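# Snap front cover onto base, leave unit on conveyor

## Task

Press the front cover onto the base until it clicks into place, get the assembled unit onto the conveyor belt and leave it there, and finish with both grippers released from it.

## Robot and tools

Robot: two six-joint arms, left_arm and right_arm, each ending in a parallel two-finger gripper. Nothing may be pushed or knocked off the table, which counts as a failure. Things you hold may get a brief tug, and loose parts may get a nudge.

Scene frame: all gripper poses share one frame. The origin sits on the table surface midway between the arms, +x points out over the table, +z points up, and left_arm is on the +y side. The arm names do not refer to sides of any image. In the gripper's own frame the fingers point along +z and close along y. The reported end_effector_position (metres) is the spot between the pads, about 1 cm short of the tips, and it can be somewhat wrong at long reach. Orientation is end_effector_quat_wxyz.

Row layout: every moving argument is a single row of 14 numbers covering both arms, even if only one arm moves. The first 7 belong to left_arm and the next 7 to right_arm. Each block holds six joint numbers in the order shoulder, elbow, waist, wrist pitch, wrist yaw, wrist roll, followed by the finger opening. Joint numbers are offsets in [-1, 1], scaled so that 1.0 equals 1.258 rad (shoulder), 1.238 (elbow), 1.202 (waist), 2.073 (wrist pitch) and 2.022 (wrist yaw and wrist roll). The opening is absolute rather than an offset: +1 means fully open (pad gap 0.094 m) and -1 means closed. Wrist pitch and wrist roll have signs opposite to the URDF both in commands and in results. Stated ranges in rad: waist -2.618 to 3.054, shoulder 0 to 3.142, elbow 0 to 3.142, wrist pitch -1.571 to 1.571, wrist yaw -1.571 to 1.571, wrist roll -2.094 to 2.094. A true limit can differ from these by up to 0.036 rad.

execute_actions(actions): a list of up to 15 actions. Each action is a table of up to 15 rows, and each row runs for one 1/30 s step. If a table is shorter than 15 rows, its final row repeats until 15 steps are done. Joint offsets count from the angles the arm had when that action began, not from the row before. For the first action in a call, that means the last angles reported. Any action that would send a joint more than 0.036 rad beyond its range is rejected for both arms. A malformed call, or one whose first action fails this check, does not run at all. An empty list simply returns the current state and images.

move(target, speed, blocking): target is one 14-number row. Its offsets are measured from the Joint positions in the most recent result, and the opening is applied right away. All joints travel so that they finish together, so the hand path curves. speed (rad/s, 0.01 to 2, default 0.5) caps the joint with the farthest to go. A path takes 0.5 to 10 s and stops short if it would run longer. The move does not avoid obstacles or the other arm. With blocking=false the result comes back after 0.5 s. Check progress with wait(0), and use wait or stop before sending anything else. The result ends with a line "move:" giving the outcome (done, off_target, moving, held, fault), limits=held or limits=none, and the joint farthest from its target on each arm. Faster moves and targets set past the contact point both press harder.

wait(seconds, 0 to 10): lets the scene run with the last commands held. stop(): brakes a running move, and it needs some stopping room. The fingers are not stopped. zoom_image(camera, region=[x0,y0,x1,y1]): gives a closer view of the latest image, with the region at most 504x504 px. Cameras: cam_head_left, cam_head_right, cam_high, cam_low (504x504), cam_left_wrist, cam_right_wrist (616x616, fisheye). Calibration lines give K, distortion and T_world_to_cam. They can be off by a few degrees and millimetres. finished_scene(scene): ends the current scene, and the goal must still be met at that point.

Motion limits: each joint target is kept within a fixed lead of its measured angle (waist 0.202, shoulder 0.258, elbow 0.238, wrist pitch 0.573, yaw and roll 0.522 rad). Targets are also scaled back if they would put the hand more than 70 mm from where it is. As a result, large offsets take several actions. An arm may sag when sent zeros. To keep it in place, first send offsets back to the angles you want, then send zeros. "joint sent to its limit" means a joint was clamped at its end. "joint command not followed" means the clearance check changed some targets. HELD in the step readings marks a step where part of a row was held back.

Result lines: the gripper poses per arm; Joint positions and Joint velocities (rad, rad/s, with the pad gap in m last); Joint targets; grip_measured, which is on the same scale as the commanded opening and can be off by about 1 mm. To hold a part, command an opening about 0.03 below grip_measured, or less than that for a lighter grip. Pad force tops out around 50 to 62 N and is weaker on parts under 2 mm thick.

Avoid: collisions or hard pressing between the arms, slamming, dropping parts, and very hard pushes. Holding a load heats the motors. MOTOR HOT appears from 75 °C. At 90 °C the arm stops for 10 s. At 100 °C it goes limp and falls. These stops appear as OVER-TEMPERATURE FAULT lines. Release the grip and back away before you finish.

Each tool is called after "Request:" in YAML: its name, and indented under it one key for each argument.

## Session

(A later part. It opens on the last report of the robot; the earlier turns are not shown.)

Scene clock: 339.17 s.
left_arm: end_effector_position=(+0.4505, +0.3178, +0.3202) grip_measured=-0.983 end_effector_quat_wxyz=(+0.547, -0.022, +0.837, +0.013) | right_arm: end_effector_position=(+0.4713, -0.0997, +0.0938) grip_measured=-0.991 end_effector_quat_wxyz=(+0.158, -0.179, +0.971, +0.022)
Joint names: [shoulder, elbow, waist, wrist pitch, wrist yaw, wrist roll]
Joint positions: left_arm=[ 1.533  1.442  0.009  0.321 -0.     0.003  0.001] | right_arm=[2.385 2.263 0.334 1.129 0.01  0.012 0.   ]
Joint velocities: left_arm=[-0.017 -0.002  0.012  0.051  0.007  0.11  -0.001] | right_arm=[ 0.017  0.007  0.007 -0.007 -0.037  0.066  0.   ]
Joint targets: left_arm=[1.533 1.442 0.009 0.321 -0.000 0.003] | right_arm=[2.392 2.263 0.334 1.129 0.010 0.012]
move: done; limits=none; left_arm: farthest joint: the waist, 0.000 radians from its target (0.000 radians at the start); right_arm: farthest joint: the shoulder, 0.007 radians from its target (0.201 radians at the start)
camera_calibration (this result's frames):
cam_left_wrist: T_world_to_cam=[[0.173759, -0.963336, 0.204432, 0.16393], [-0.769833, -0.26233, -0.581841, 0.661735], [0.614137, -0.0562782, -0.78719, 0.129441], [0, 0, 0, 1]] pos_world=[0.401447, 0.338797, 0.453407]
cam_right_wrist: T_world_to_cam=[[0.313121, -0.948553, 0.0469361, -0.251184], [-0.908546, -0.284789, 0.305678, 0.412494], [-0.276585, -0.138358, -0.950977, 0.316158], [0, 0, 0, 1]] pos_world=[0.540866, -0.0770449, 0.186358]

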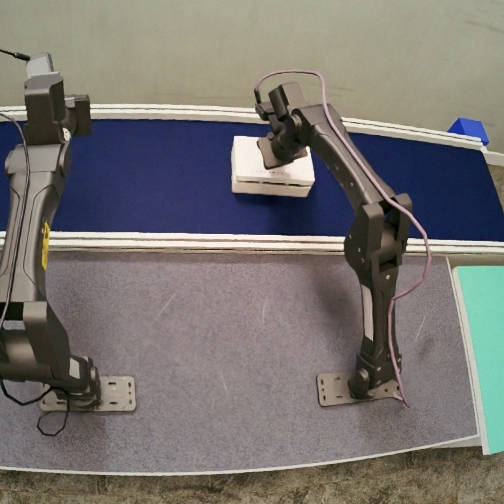

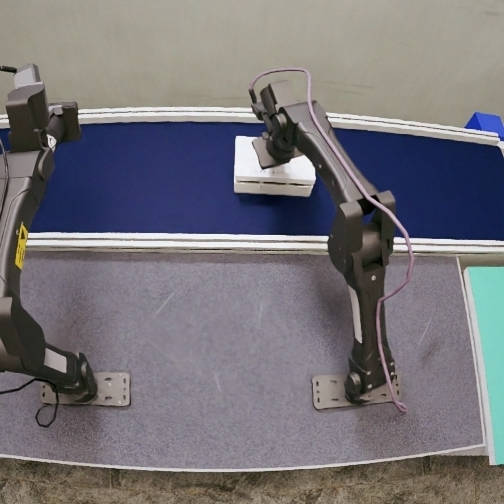

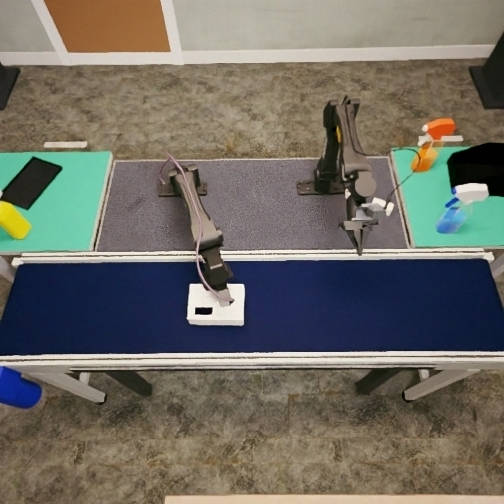

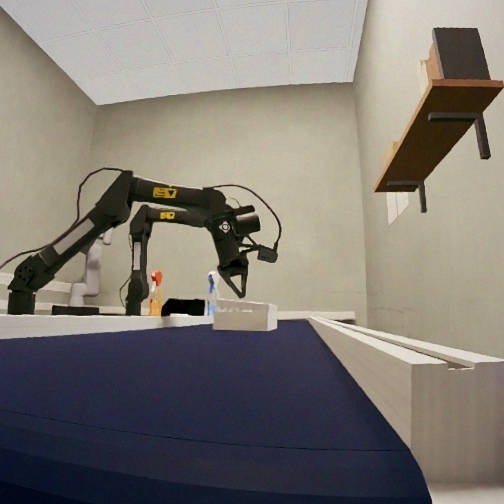

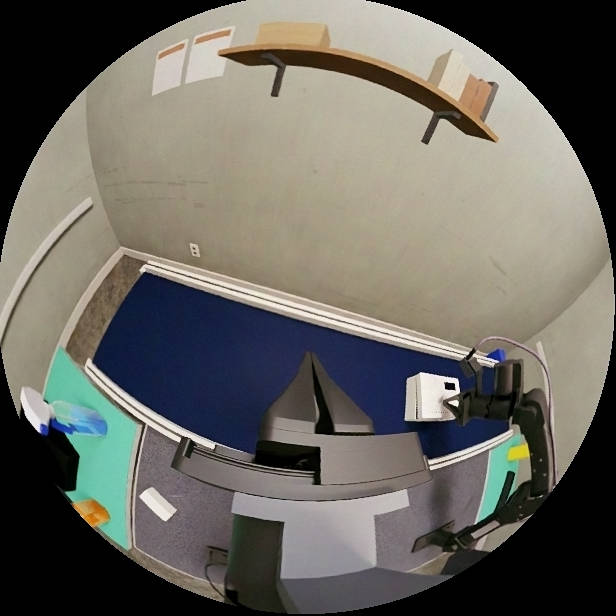

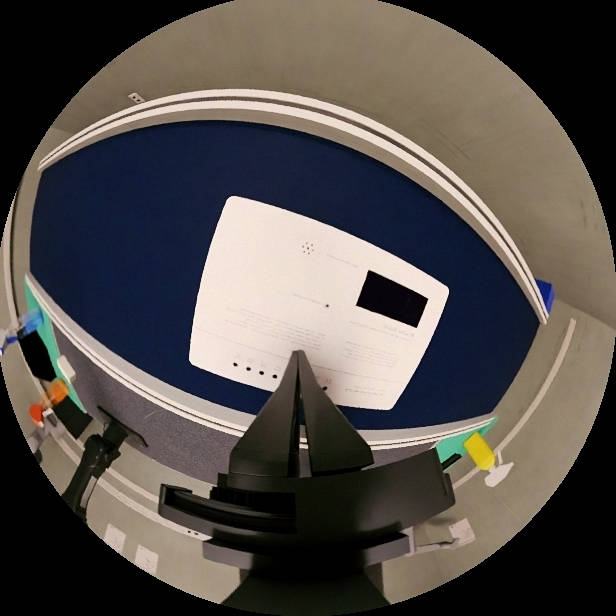

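Request:
move:
  target: [0,0,0,0,0,0,-1,0.19,0,0,0,0,0,-1]
  speed: 0.1

Request:
move:
  target: [0,0,0,0,0,0,-1,-0.15,0,0,0,0,0,-1]
  speed: 0.3

Request:
zoom_image:
  camera: "cam_low"
  region: [190,280,300,345]

Request:
zoom_image:
  camera: "cam_head_left"
  region: [220,125,330,205]

Scene clock: 346.93 s.
left_arm: end_effector_position=(+0.4505, +0.3178, +0.3202) grip_measured=-0.983 end_effector_quat_wxyz=(+0.547, -0.022, +0.837, +0.013) | right_arm: end_effector_position=(+0.4967, -0.0902, +0.0792) grip_measured=-0.991 end_effector_quat_wxyz=(+0.188, -0.178, +0.966, +0.027)
Joint names: [shoulder, elbow, waist, wrist pitch, wrist yaw, wrist roll]
Joint positions: left_arm=[ 1.533  1.442  0.009  0.321 -0.     0.003  0.001] | right_arm=[2.454 2.308 0.334 1.043 0.01  0.012 0.   ]
Joint velocities: left_arm=[ 0.017 -0.002 -0.012  0.051 -0.051  0.066 -0.   ] | right_arm=[ 0.002 -0.007  0.007  0.095 -0.022  0.051 -0.   ]
Joint targets: left_arm=[1.533 1.442 0.009 0.321 -0.000 0.003] | right_arm=[2.565 2.278 0.334 1.099 0.010 0.012]
move: off_target (right_arm); limits=none; left_arm: farthest joint: the waist, 0.000 radians from its target (0.000 radians at the start); right_arm: farthest joint: the shoulder, 0.170 radians from its target (0.239 radians at the start)
camera_calibration (this result's frames):
cam_left_wrist: T_world_to_cam=[[0.173759, -0.963336, 0.204432, 0.16393], [-0.769833, -0.26233, -0.581841, 0.661735], [0.614137, -0.0562782, -0.78719, 0.129441], [0, 0, 0, 1]] pos_world=[0.401447, 0.338797, 0.453407]
cam_right_wrist: T_world_to_cam=[[0.310483, -0.94953, 0.0446453, -0.248121], [-0.924459, -0.290684, 0.246737, 0.454785], [-0.221306, -0.11788, -0.968054, 0.286313], [0, 0, 0, 1]] pos_world=[0.56083, -0.0696491, 0.176032]

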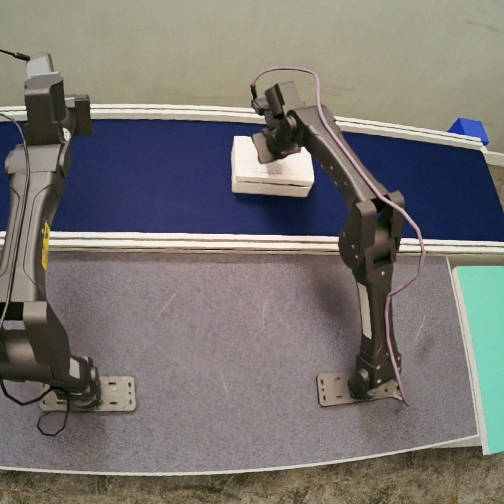

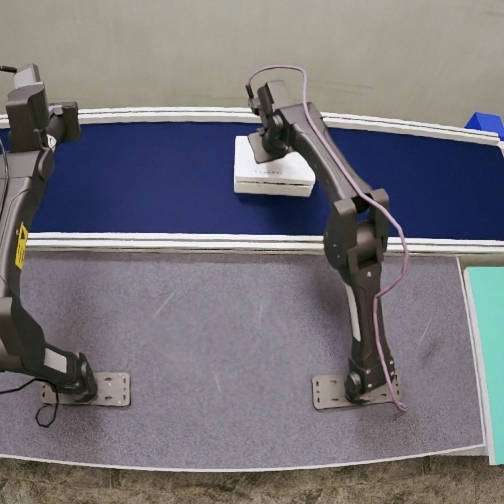

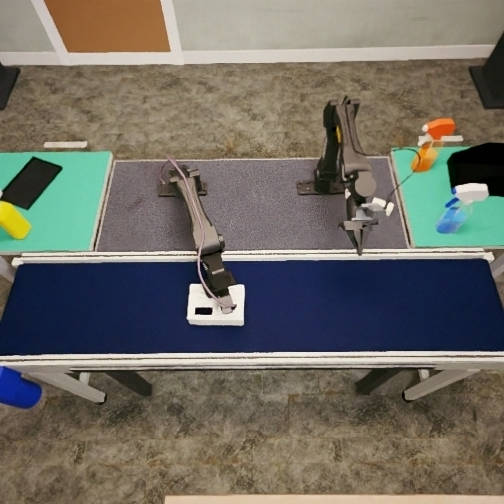

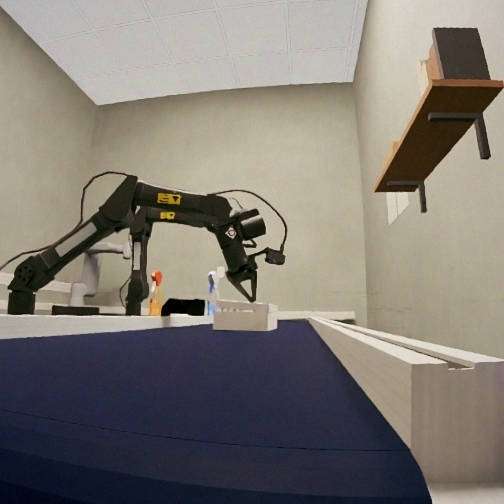

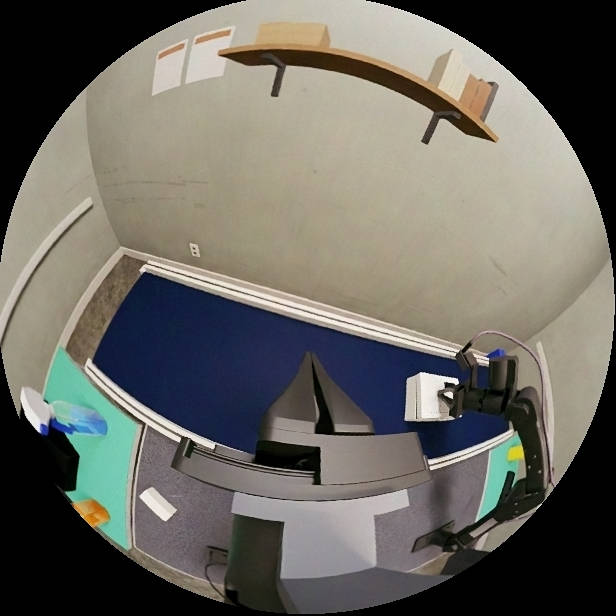

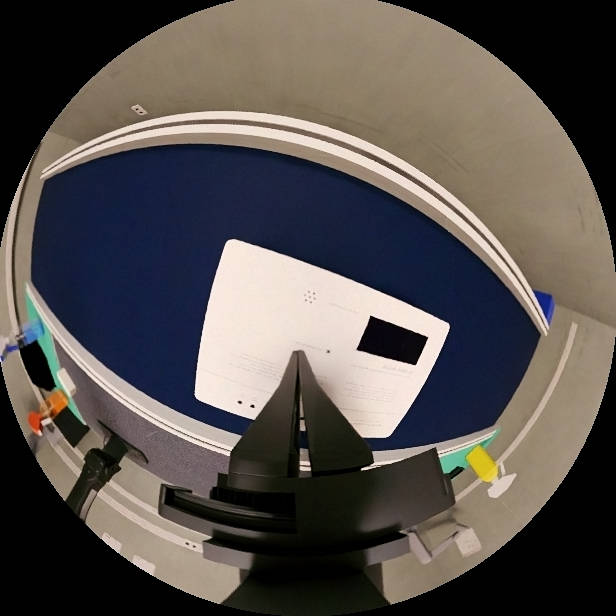

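Scene clock: 347.93 s.
left_arm: end_effector_position=(+0.4505, +0.3178, +0.3202) grip_measured=-0.983 end_effector_quat_wxyz=(+0.547, -0.022, +0.837, +0.013) | right_arm: end_effector_position=(+0.4955, -0.0907, +0.1790) grip_measured=-0.991 end_effector_quat_wxyz=(+0.276, -0.174, +0.944, +0.043)
Joint names: [shoulder, elbow, waist, wrist pitch, wrist yaw, wrist roll]
Joint positions: left_arm=[ 1.533  1.442  0.009  0.321 -0.     0.003  0.001] | right_arm=[2.273 2.309 0.334 1.041 0.01  0.012 0.   ]
Joint velocities: left_arm=[-0.007 -0.007 -0.002  0.081 -0.051 -0.037 -0.001] | right_arm=[-0.037 -0.002 -0.012 -0.037 -0.007 -0.007 -0.001]
Joint targets: left_arm=[1.533 1.442 0.009 0.321 -0.000 0.003] | right_arm=[2.265 2.308 0.334 1.043 0.010 0.012]
move: done; limits=none; left_arm: farthest joint: the waist, 0.000 radians from its target (0.000 radians at the start); right_arm: farthest joint: the shoulder, 0.008 radians from its target (0.189 radians at the start)
camera_calibration (this result's frames):
cam_left_wrist: T_world_to_cam=[[0.173759, -0.963336, 0.204432, 0.16393], [-0.769833, -0.26233, -0.581841, 0.661735], [0.614137, -0.0562782, -0.78719, 0.129441], [0, 0, 0, 1]] pos_world=[0.401447, 0.338797, 0.453407]
cam_right_wrist: T_world_to_cam=[[0.303453, -0.952134, 0.0368358, -0.247981], [-0.951439, -0.300679, 0.0659964, 0.473699], [-0.0517617, -0.0550738, -0.99714, 0.30944], [0, 0, 0, 1]] pos_world=[0.541963, -0.0766382, 0.286428]

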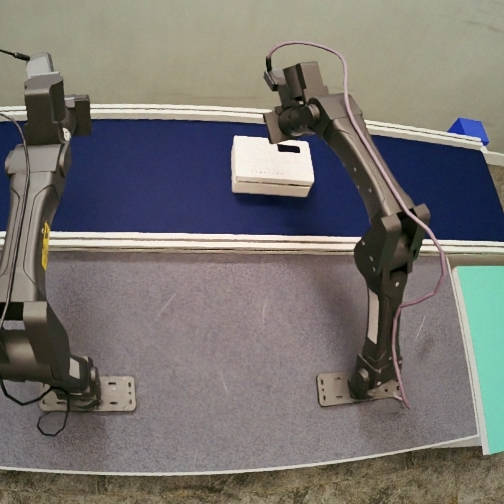

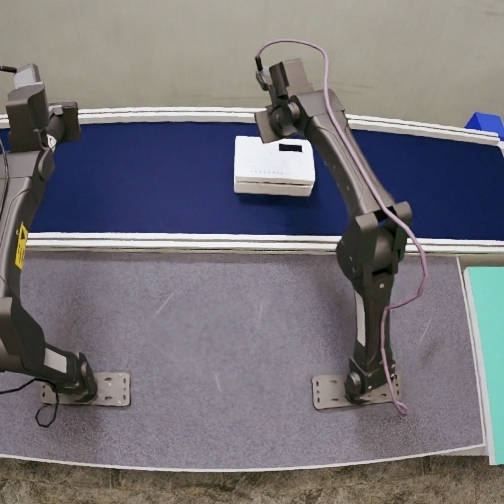

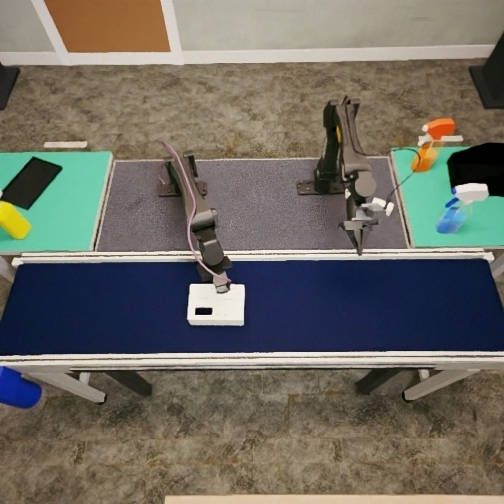

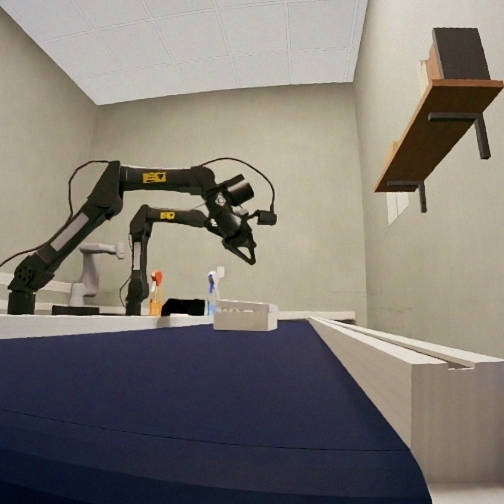

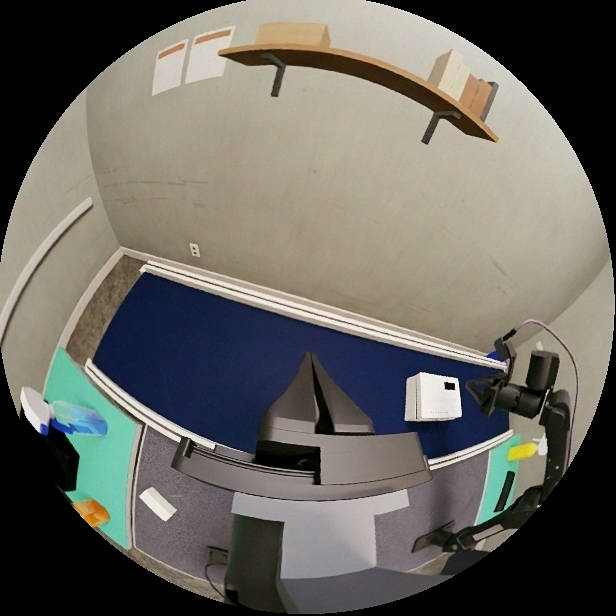

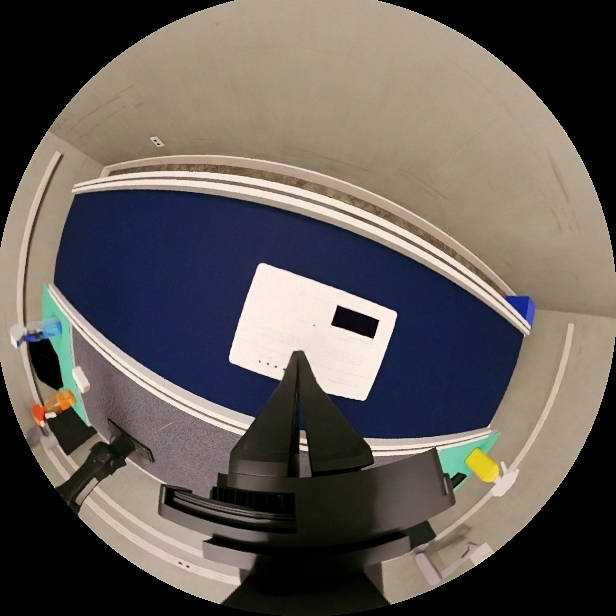

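Region (190, 280, 300, 345) of cam_low's 504x504 image, scaled by 4.582, with more detail than that image has; it fills the top 298 rows of this view, and the rest is white.

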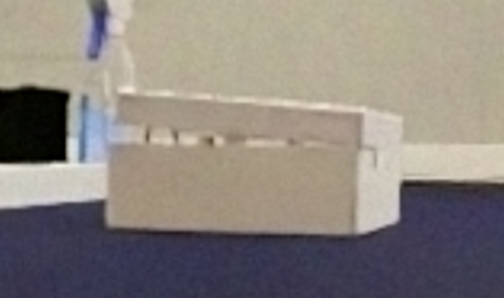

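Region (220, 125, 330, 205) of cam_head_left's 504x504 image, scaled by 4.582, with more detail than that image has; it fills the top 367 rows of this view, and the rest is white.

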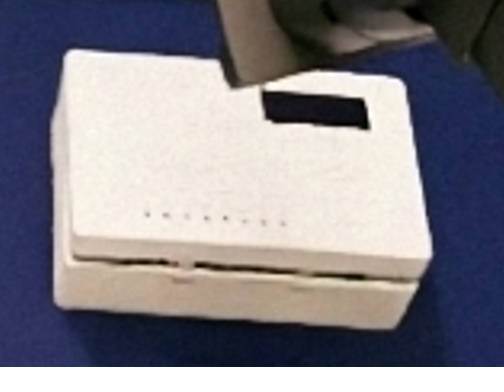

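Press at the near edge.

Request:
move:
  target: [0,0,0,0,0,0,-1,0.07,0,0,0.112,0,0,-1]
  speed: 0.3

Request:
move:
  target: [0,0,0,0,0,0,-1,0.24,0,0,0,0,0,-1]
  speed: 0.1

Request:
move:
  target: [0,0,0,0,0,0,-1,-0.15,0,0,0,0,0,-1]
  speed: 0.3

Request:
zoom_image:
  camera: "cam_low"
  region: [190,280,300,345]

Request:
zoom_image:
  camera: "cam_head_left"
  region: [220,125,330,205]

Scene clock: 360.80 s.
left_arm: end_effector_position=(+0.4505, +0.3178, +0.3202) grip_measured=-0.983 end_effector_quat_wxyz=(+0.547, -0.022, +0.837, +0.013) | right_arm: end_effector_position=(+0.4499, -0.1076, +0.1156) grip_measured=-0.991 end_effector_quat_wxyz=(+0.130, -0.180, +0.975, +0.017)
Joint names: [shoulder, elbow, waist, wrist pitch, wrist yaw, wrist roll]
Joint positions: left_arm=[ 1.533  1.442  0.009  0.321 -0.     0.003  0.001] | right_arm=[2.352 2.309 0.334 1.265 0.01  0.012 0.   ]
Joint velocities: left_arm=[-0.007  0.017 -0.002  0.022  0.051  0.095 -0.001] | right_arm=[-0.002 -0.007 -0.022  0.007  0.022 -0.037 -0.   ]
Joint targets: left_arm=[1.533 1.442 0.009 0.321 -0.000 0.003] | right_arm=[2.361 2.309 0.334 1.274 0.010 0.012]
move: done; limits=none; left_arm: farthest joint: the waist, 0.000 radians from its target (0.000 radians at the start); right_arm: farthest joint: the shoulder, 0.009 radians from its target (0.088 radians at the start)
camera_calibration (this result's frames):
cam_left_wrist: T_world_to_cam=[[0.173759, -0.963336, 0.204432, 0.16393], [-0.769833, -0.26233, -0.581841, 0.661735], [0.614137, -0.0562782, -0.78719, 0.129441], [0, 0, 0, 1]] pos_world=[0.401447, 0.338797, 0.453407]
cam_right_wrist: T_world_to_cam=[[0.315711, -0.947593, 0.0489239, -0.254319], [-0.890565, -0.278128, 0.359915, 0.370427], [-0.327446, -0.157199, -0.931701, 0.348435], [0, 0, 0, 1]] pos_world=[0.524274, -0.0831911, 0.203757]

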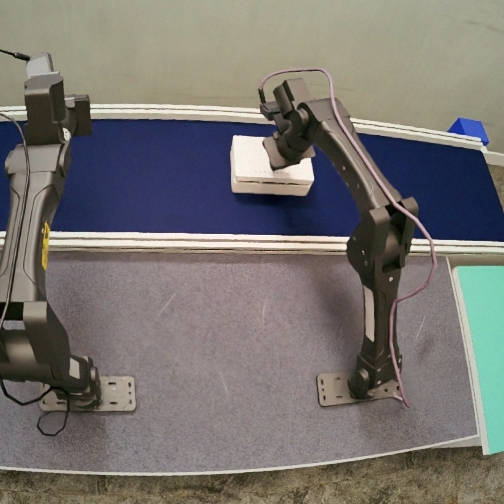

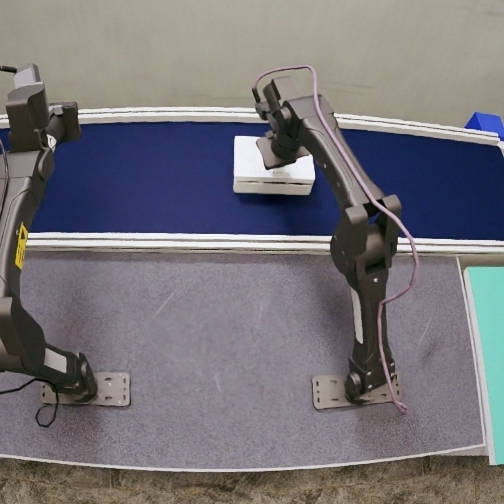

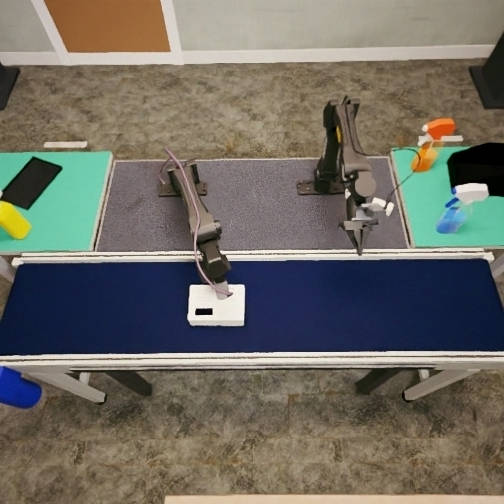

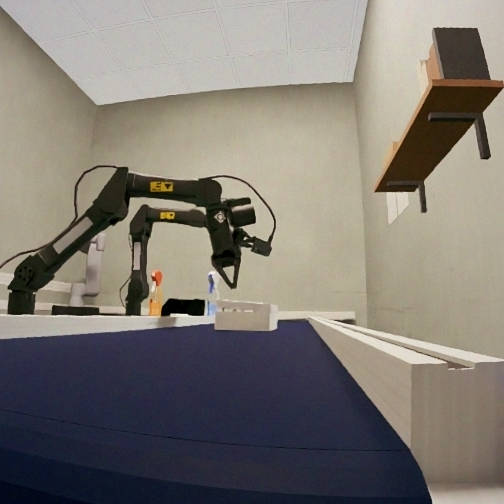

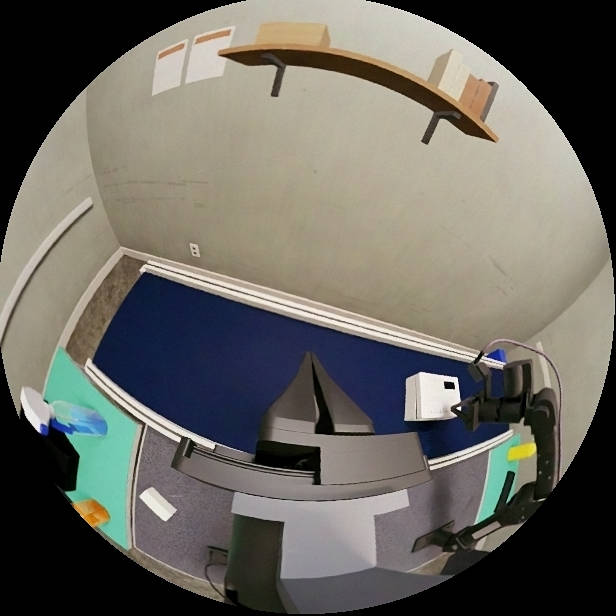

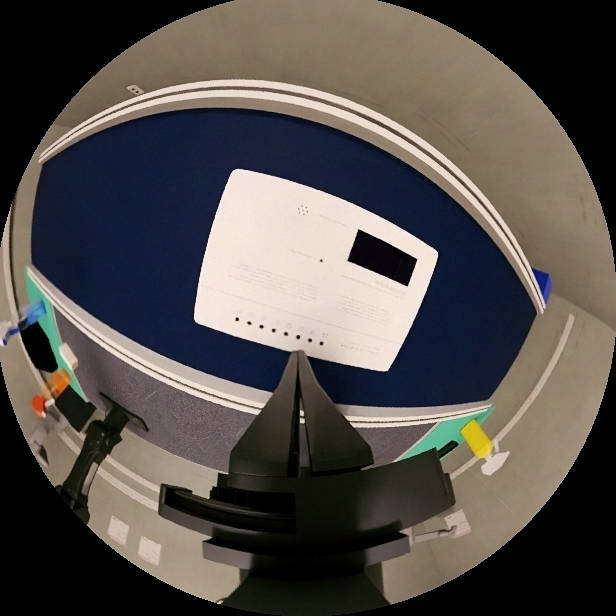

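Scene clock: 364.10 s.
left_arm: end_effector_position=(+0.4505, +0.3178, +0.3202) grip_measured=-0.983 end_effector_quat_wxyz=(+0.547, -0.022, +0.837, +0.013) | right_arm: end_effector_position=(+0.4545, -0.1060, +0.0745) grip_measured=-0.992 end_effector_quat_wxyz=(+0.095, -0.181, +0.979, +0.011)
Joint names: [shoulder, elbow, waist, wrist pitch, wrist yaw, wrist roll]
Joint positions: left_arm=[ 1.533  1.442  0.009  0.321 -0.     0.003  0.001] | right_arm=[2.462 2.357 0.334 1.274 0.01  0.012 0.   ]
Joint velocities: left_arm=[ 0.002 -0.022  0.012 -0.051 -0.081  0.022  0.   ] | right_arm=[-0.002 -0.012 -0.007 -0.022 -0.037 -0.037 -0.002]
Joint targets: left_arm=[1.533 1.442 0.009 0.321 -0.000 0.003] | right_arm=[2.588 2.326 0.334 1.268 0.010 0.012]
move: off_target (right_arm); limits=none; left_arm: farthest joint: the waist, 0.000 radians from its target (0.000 radians at the start); right_arm: farthest joint: the shoulder, 0.191 radians from its target (0.302 radians at the start)
camera_calibration (this result's frames):
cam_left_wrist: T_world_to_cam=[[0.173759, -0.963336, 0.204432, 0.16393], [-0.769833, -0.26233, -0.581841, 0.661735], [0.614137, -0.0562782, -0.78719, 0.129441], [0, 0, 0, 1]] pos_world=[0.401447, 0.338797, 0.453407]
cam_right_wrist: T_world_to_cam=[[0.318984, -0.946358, 0.0515339, -0.253765], [-0.864362, -0.268182, 0.42539, 0.374039], [-0.388751, -0.180237, -0.903541, 0.335217], [0, 0, 0, 1]] pos_world=[0.534568, -0.0794238, 0.156848]

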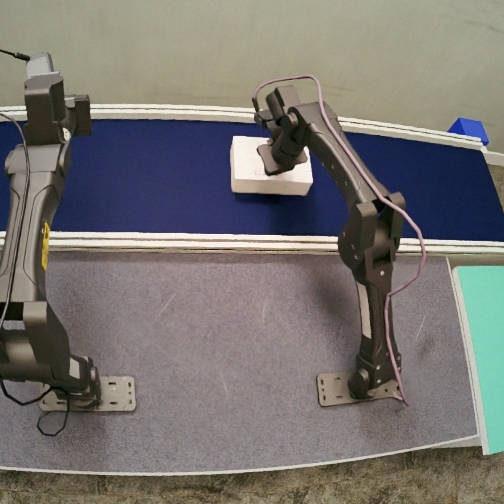

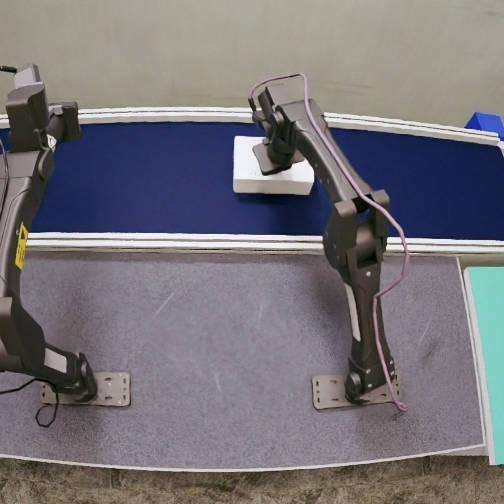

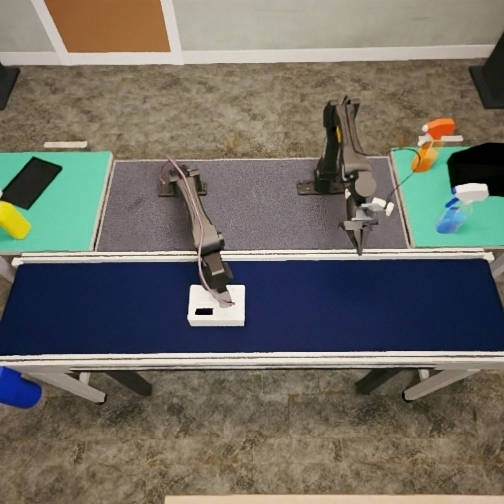

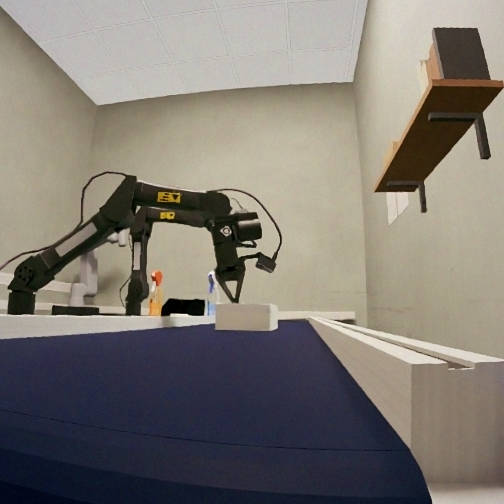

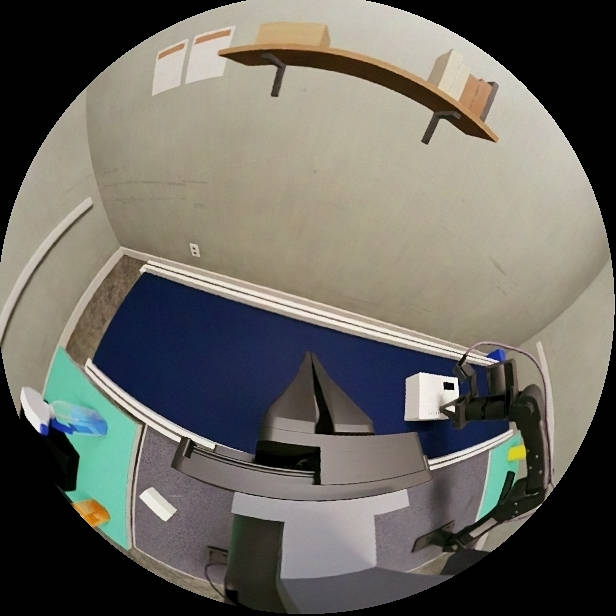

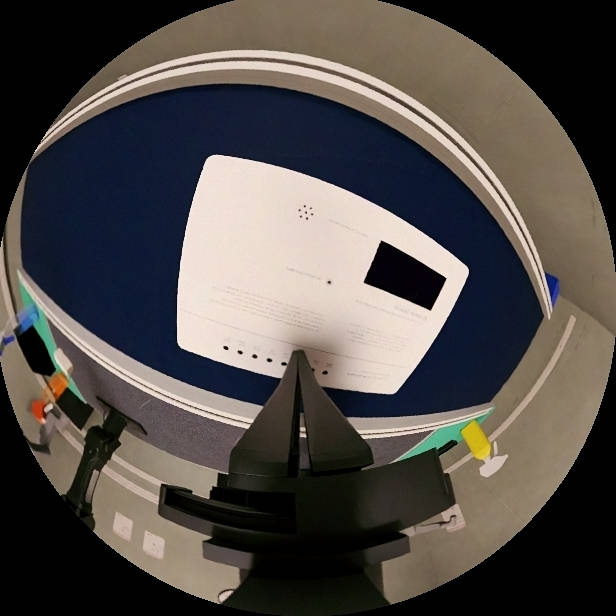

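Scene clock: 365.10 s.
left_arm: end_effector_position=(+0.4505, +0.3178, +0.3202) grip_measured=-0.983 end_effector_quat_wxyz=(+0.547, -0.022, +0.837, +0.013) | right_arm: end_effector_position=(+0.4545, -0.1060, +0.1660) grip_measured=-0.992 end_effector_quat_wxyz=(+0.184, -0.178, +0.966, +0.027)
Joint names: [shoulder, elbow, waist, wrist pitch, wrist yaw, wrist roll]
Joint positions: left_arm=[ 1.533  1.442  0.009  0.321 -0.     0.003  0.001] | right_arm=[2.282 2.359 0.334 1.275 0.01  0.012 0.   ]
Joint velocities: left_arm=[ 0.012 -0.002 -0.007  0.037 -0.022 -0.066 -0.   ] | right_arm=[ 0.012  0.012  0.022  0.066  0.051  0.037 -0.001]
Joint targets: left_arm=[1.533 1.442 0.009 0.321 -0.000 0.003] | right_arm=[2.274 2.358 0.334 1.274 0.010 0.012]
move: done; limits=none; left_arm: farthest joint: the waist, 0.000 radians from its target (0.000 radians at the start); right_arm: farthest joint: the shoulder, 0.009 radians from its target (0.189 radians at the start)
camera_calibration (this result's frames):
cam_left_wrist: T_world_to_cam=[[0.173759, -0.963336, 0.204432, 0.16393], [-0.769833, -0.26233, -0.581841, 0.661735], [0.614137, -0.0562782, -0.78719, 0.129441], [0, 0, 0, 1]] pos_world=[0.401447, 0.338797, 0.453407]
cam_right_wrist: T_world_to_cam=[[0.310698, -0.949427, 0.0453231, -0.254009], [-0.922557, -0.28974, 0.254834, 0.387591], [-0.228814, -0.120989, -0.965922, 0.361826], [0, 0, 0, 1]] pos_world=[0.519285, -0.0850852, 0.262237]

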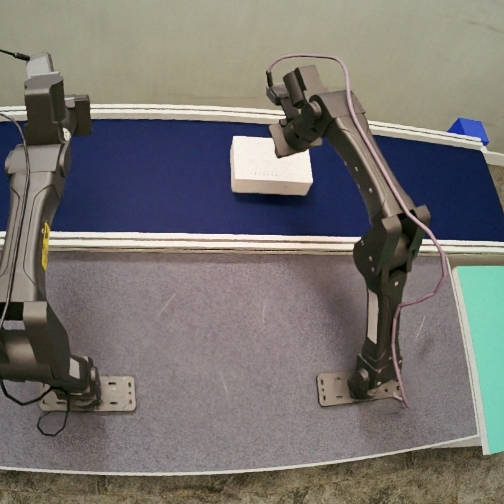

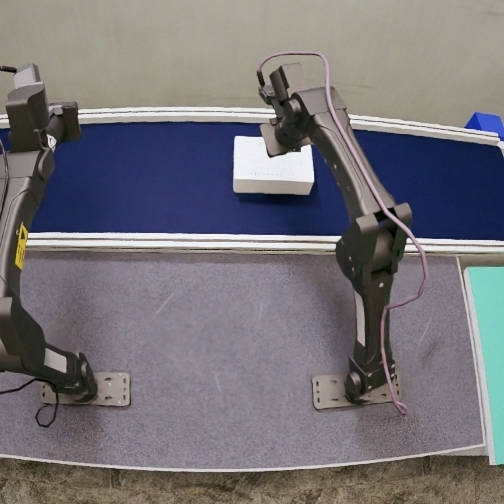

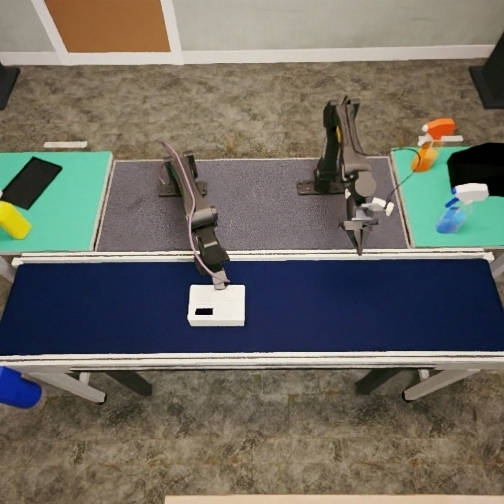

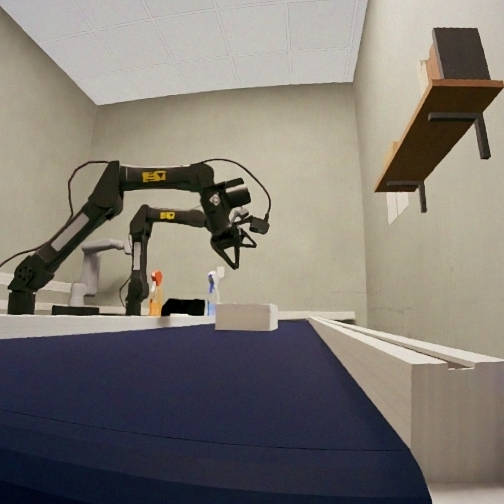

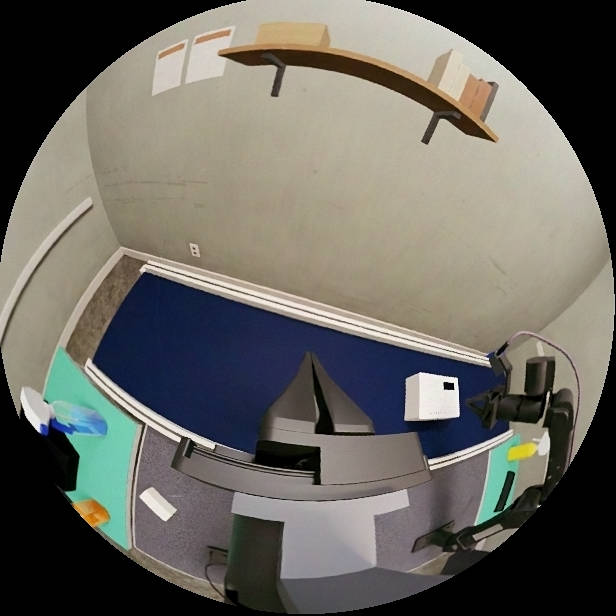

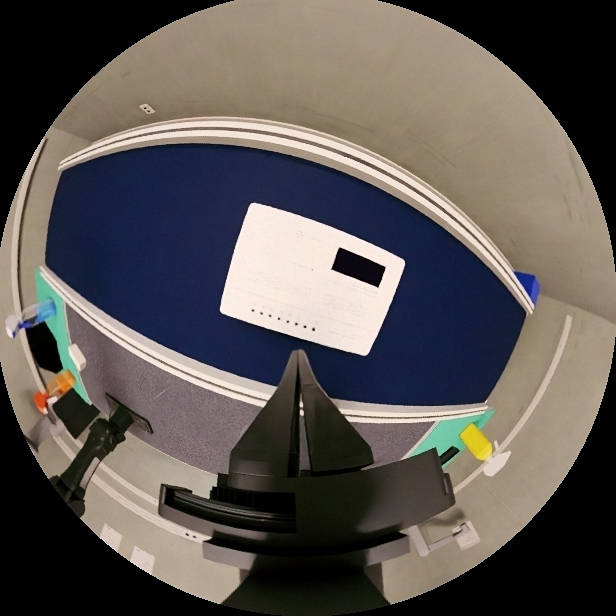

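Region (190, 280, 300, 345) of cam_low's 504x504 image, scaled by 4.582, with more detail than that image has; it fills the top 298 rows of this view, and the rest is white.

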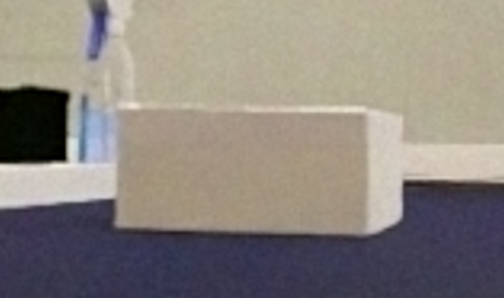

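Region (220, 125, 330, 205) of cam_head_left's 504x504 image, scaled by 4.582, with more detail than that image has; it fills the top 367 rows of this view, and the rest is white.

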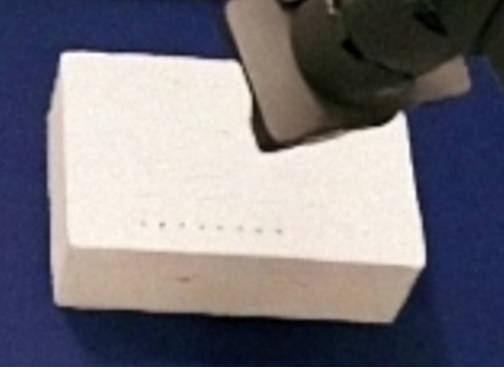

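Request:
finished_scene:
  scene: 2

The scene is finished: the task was done.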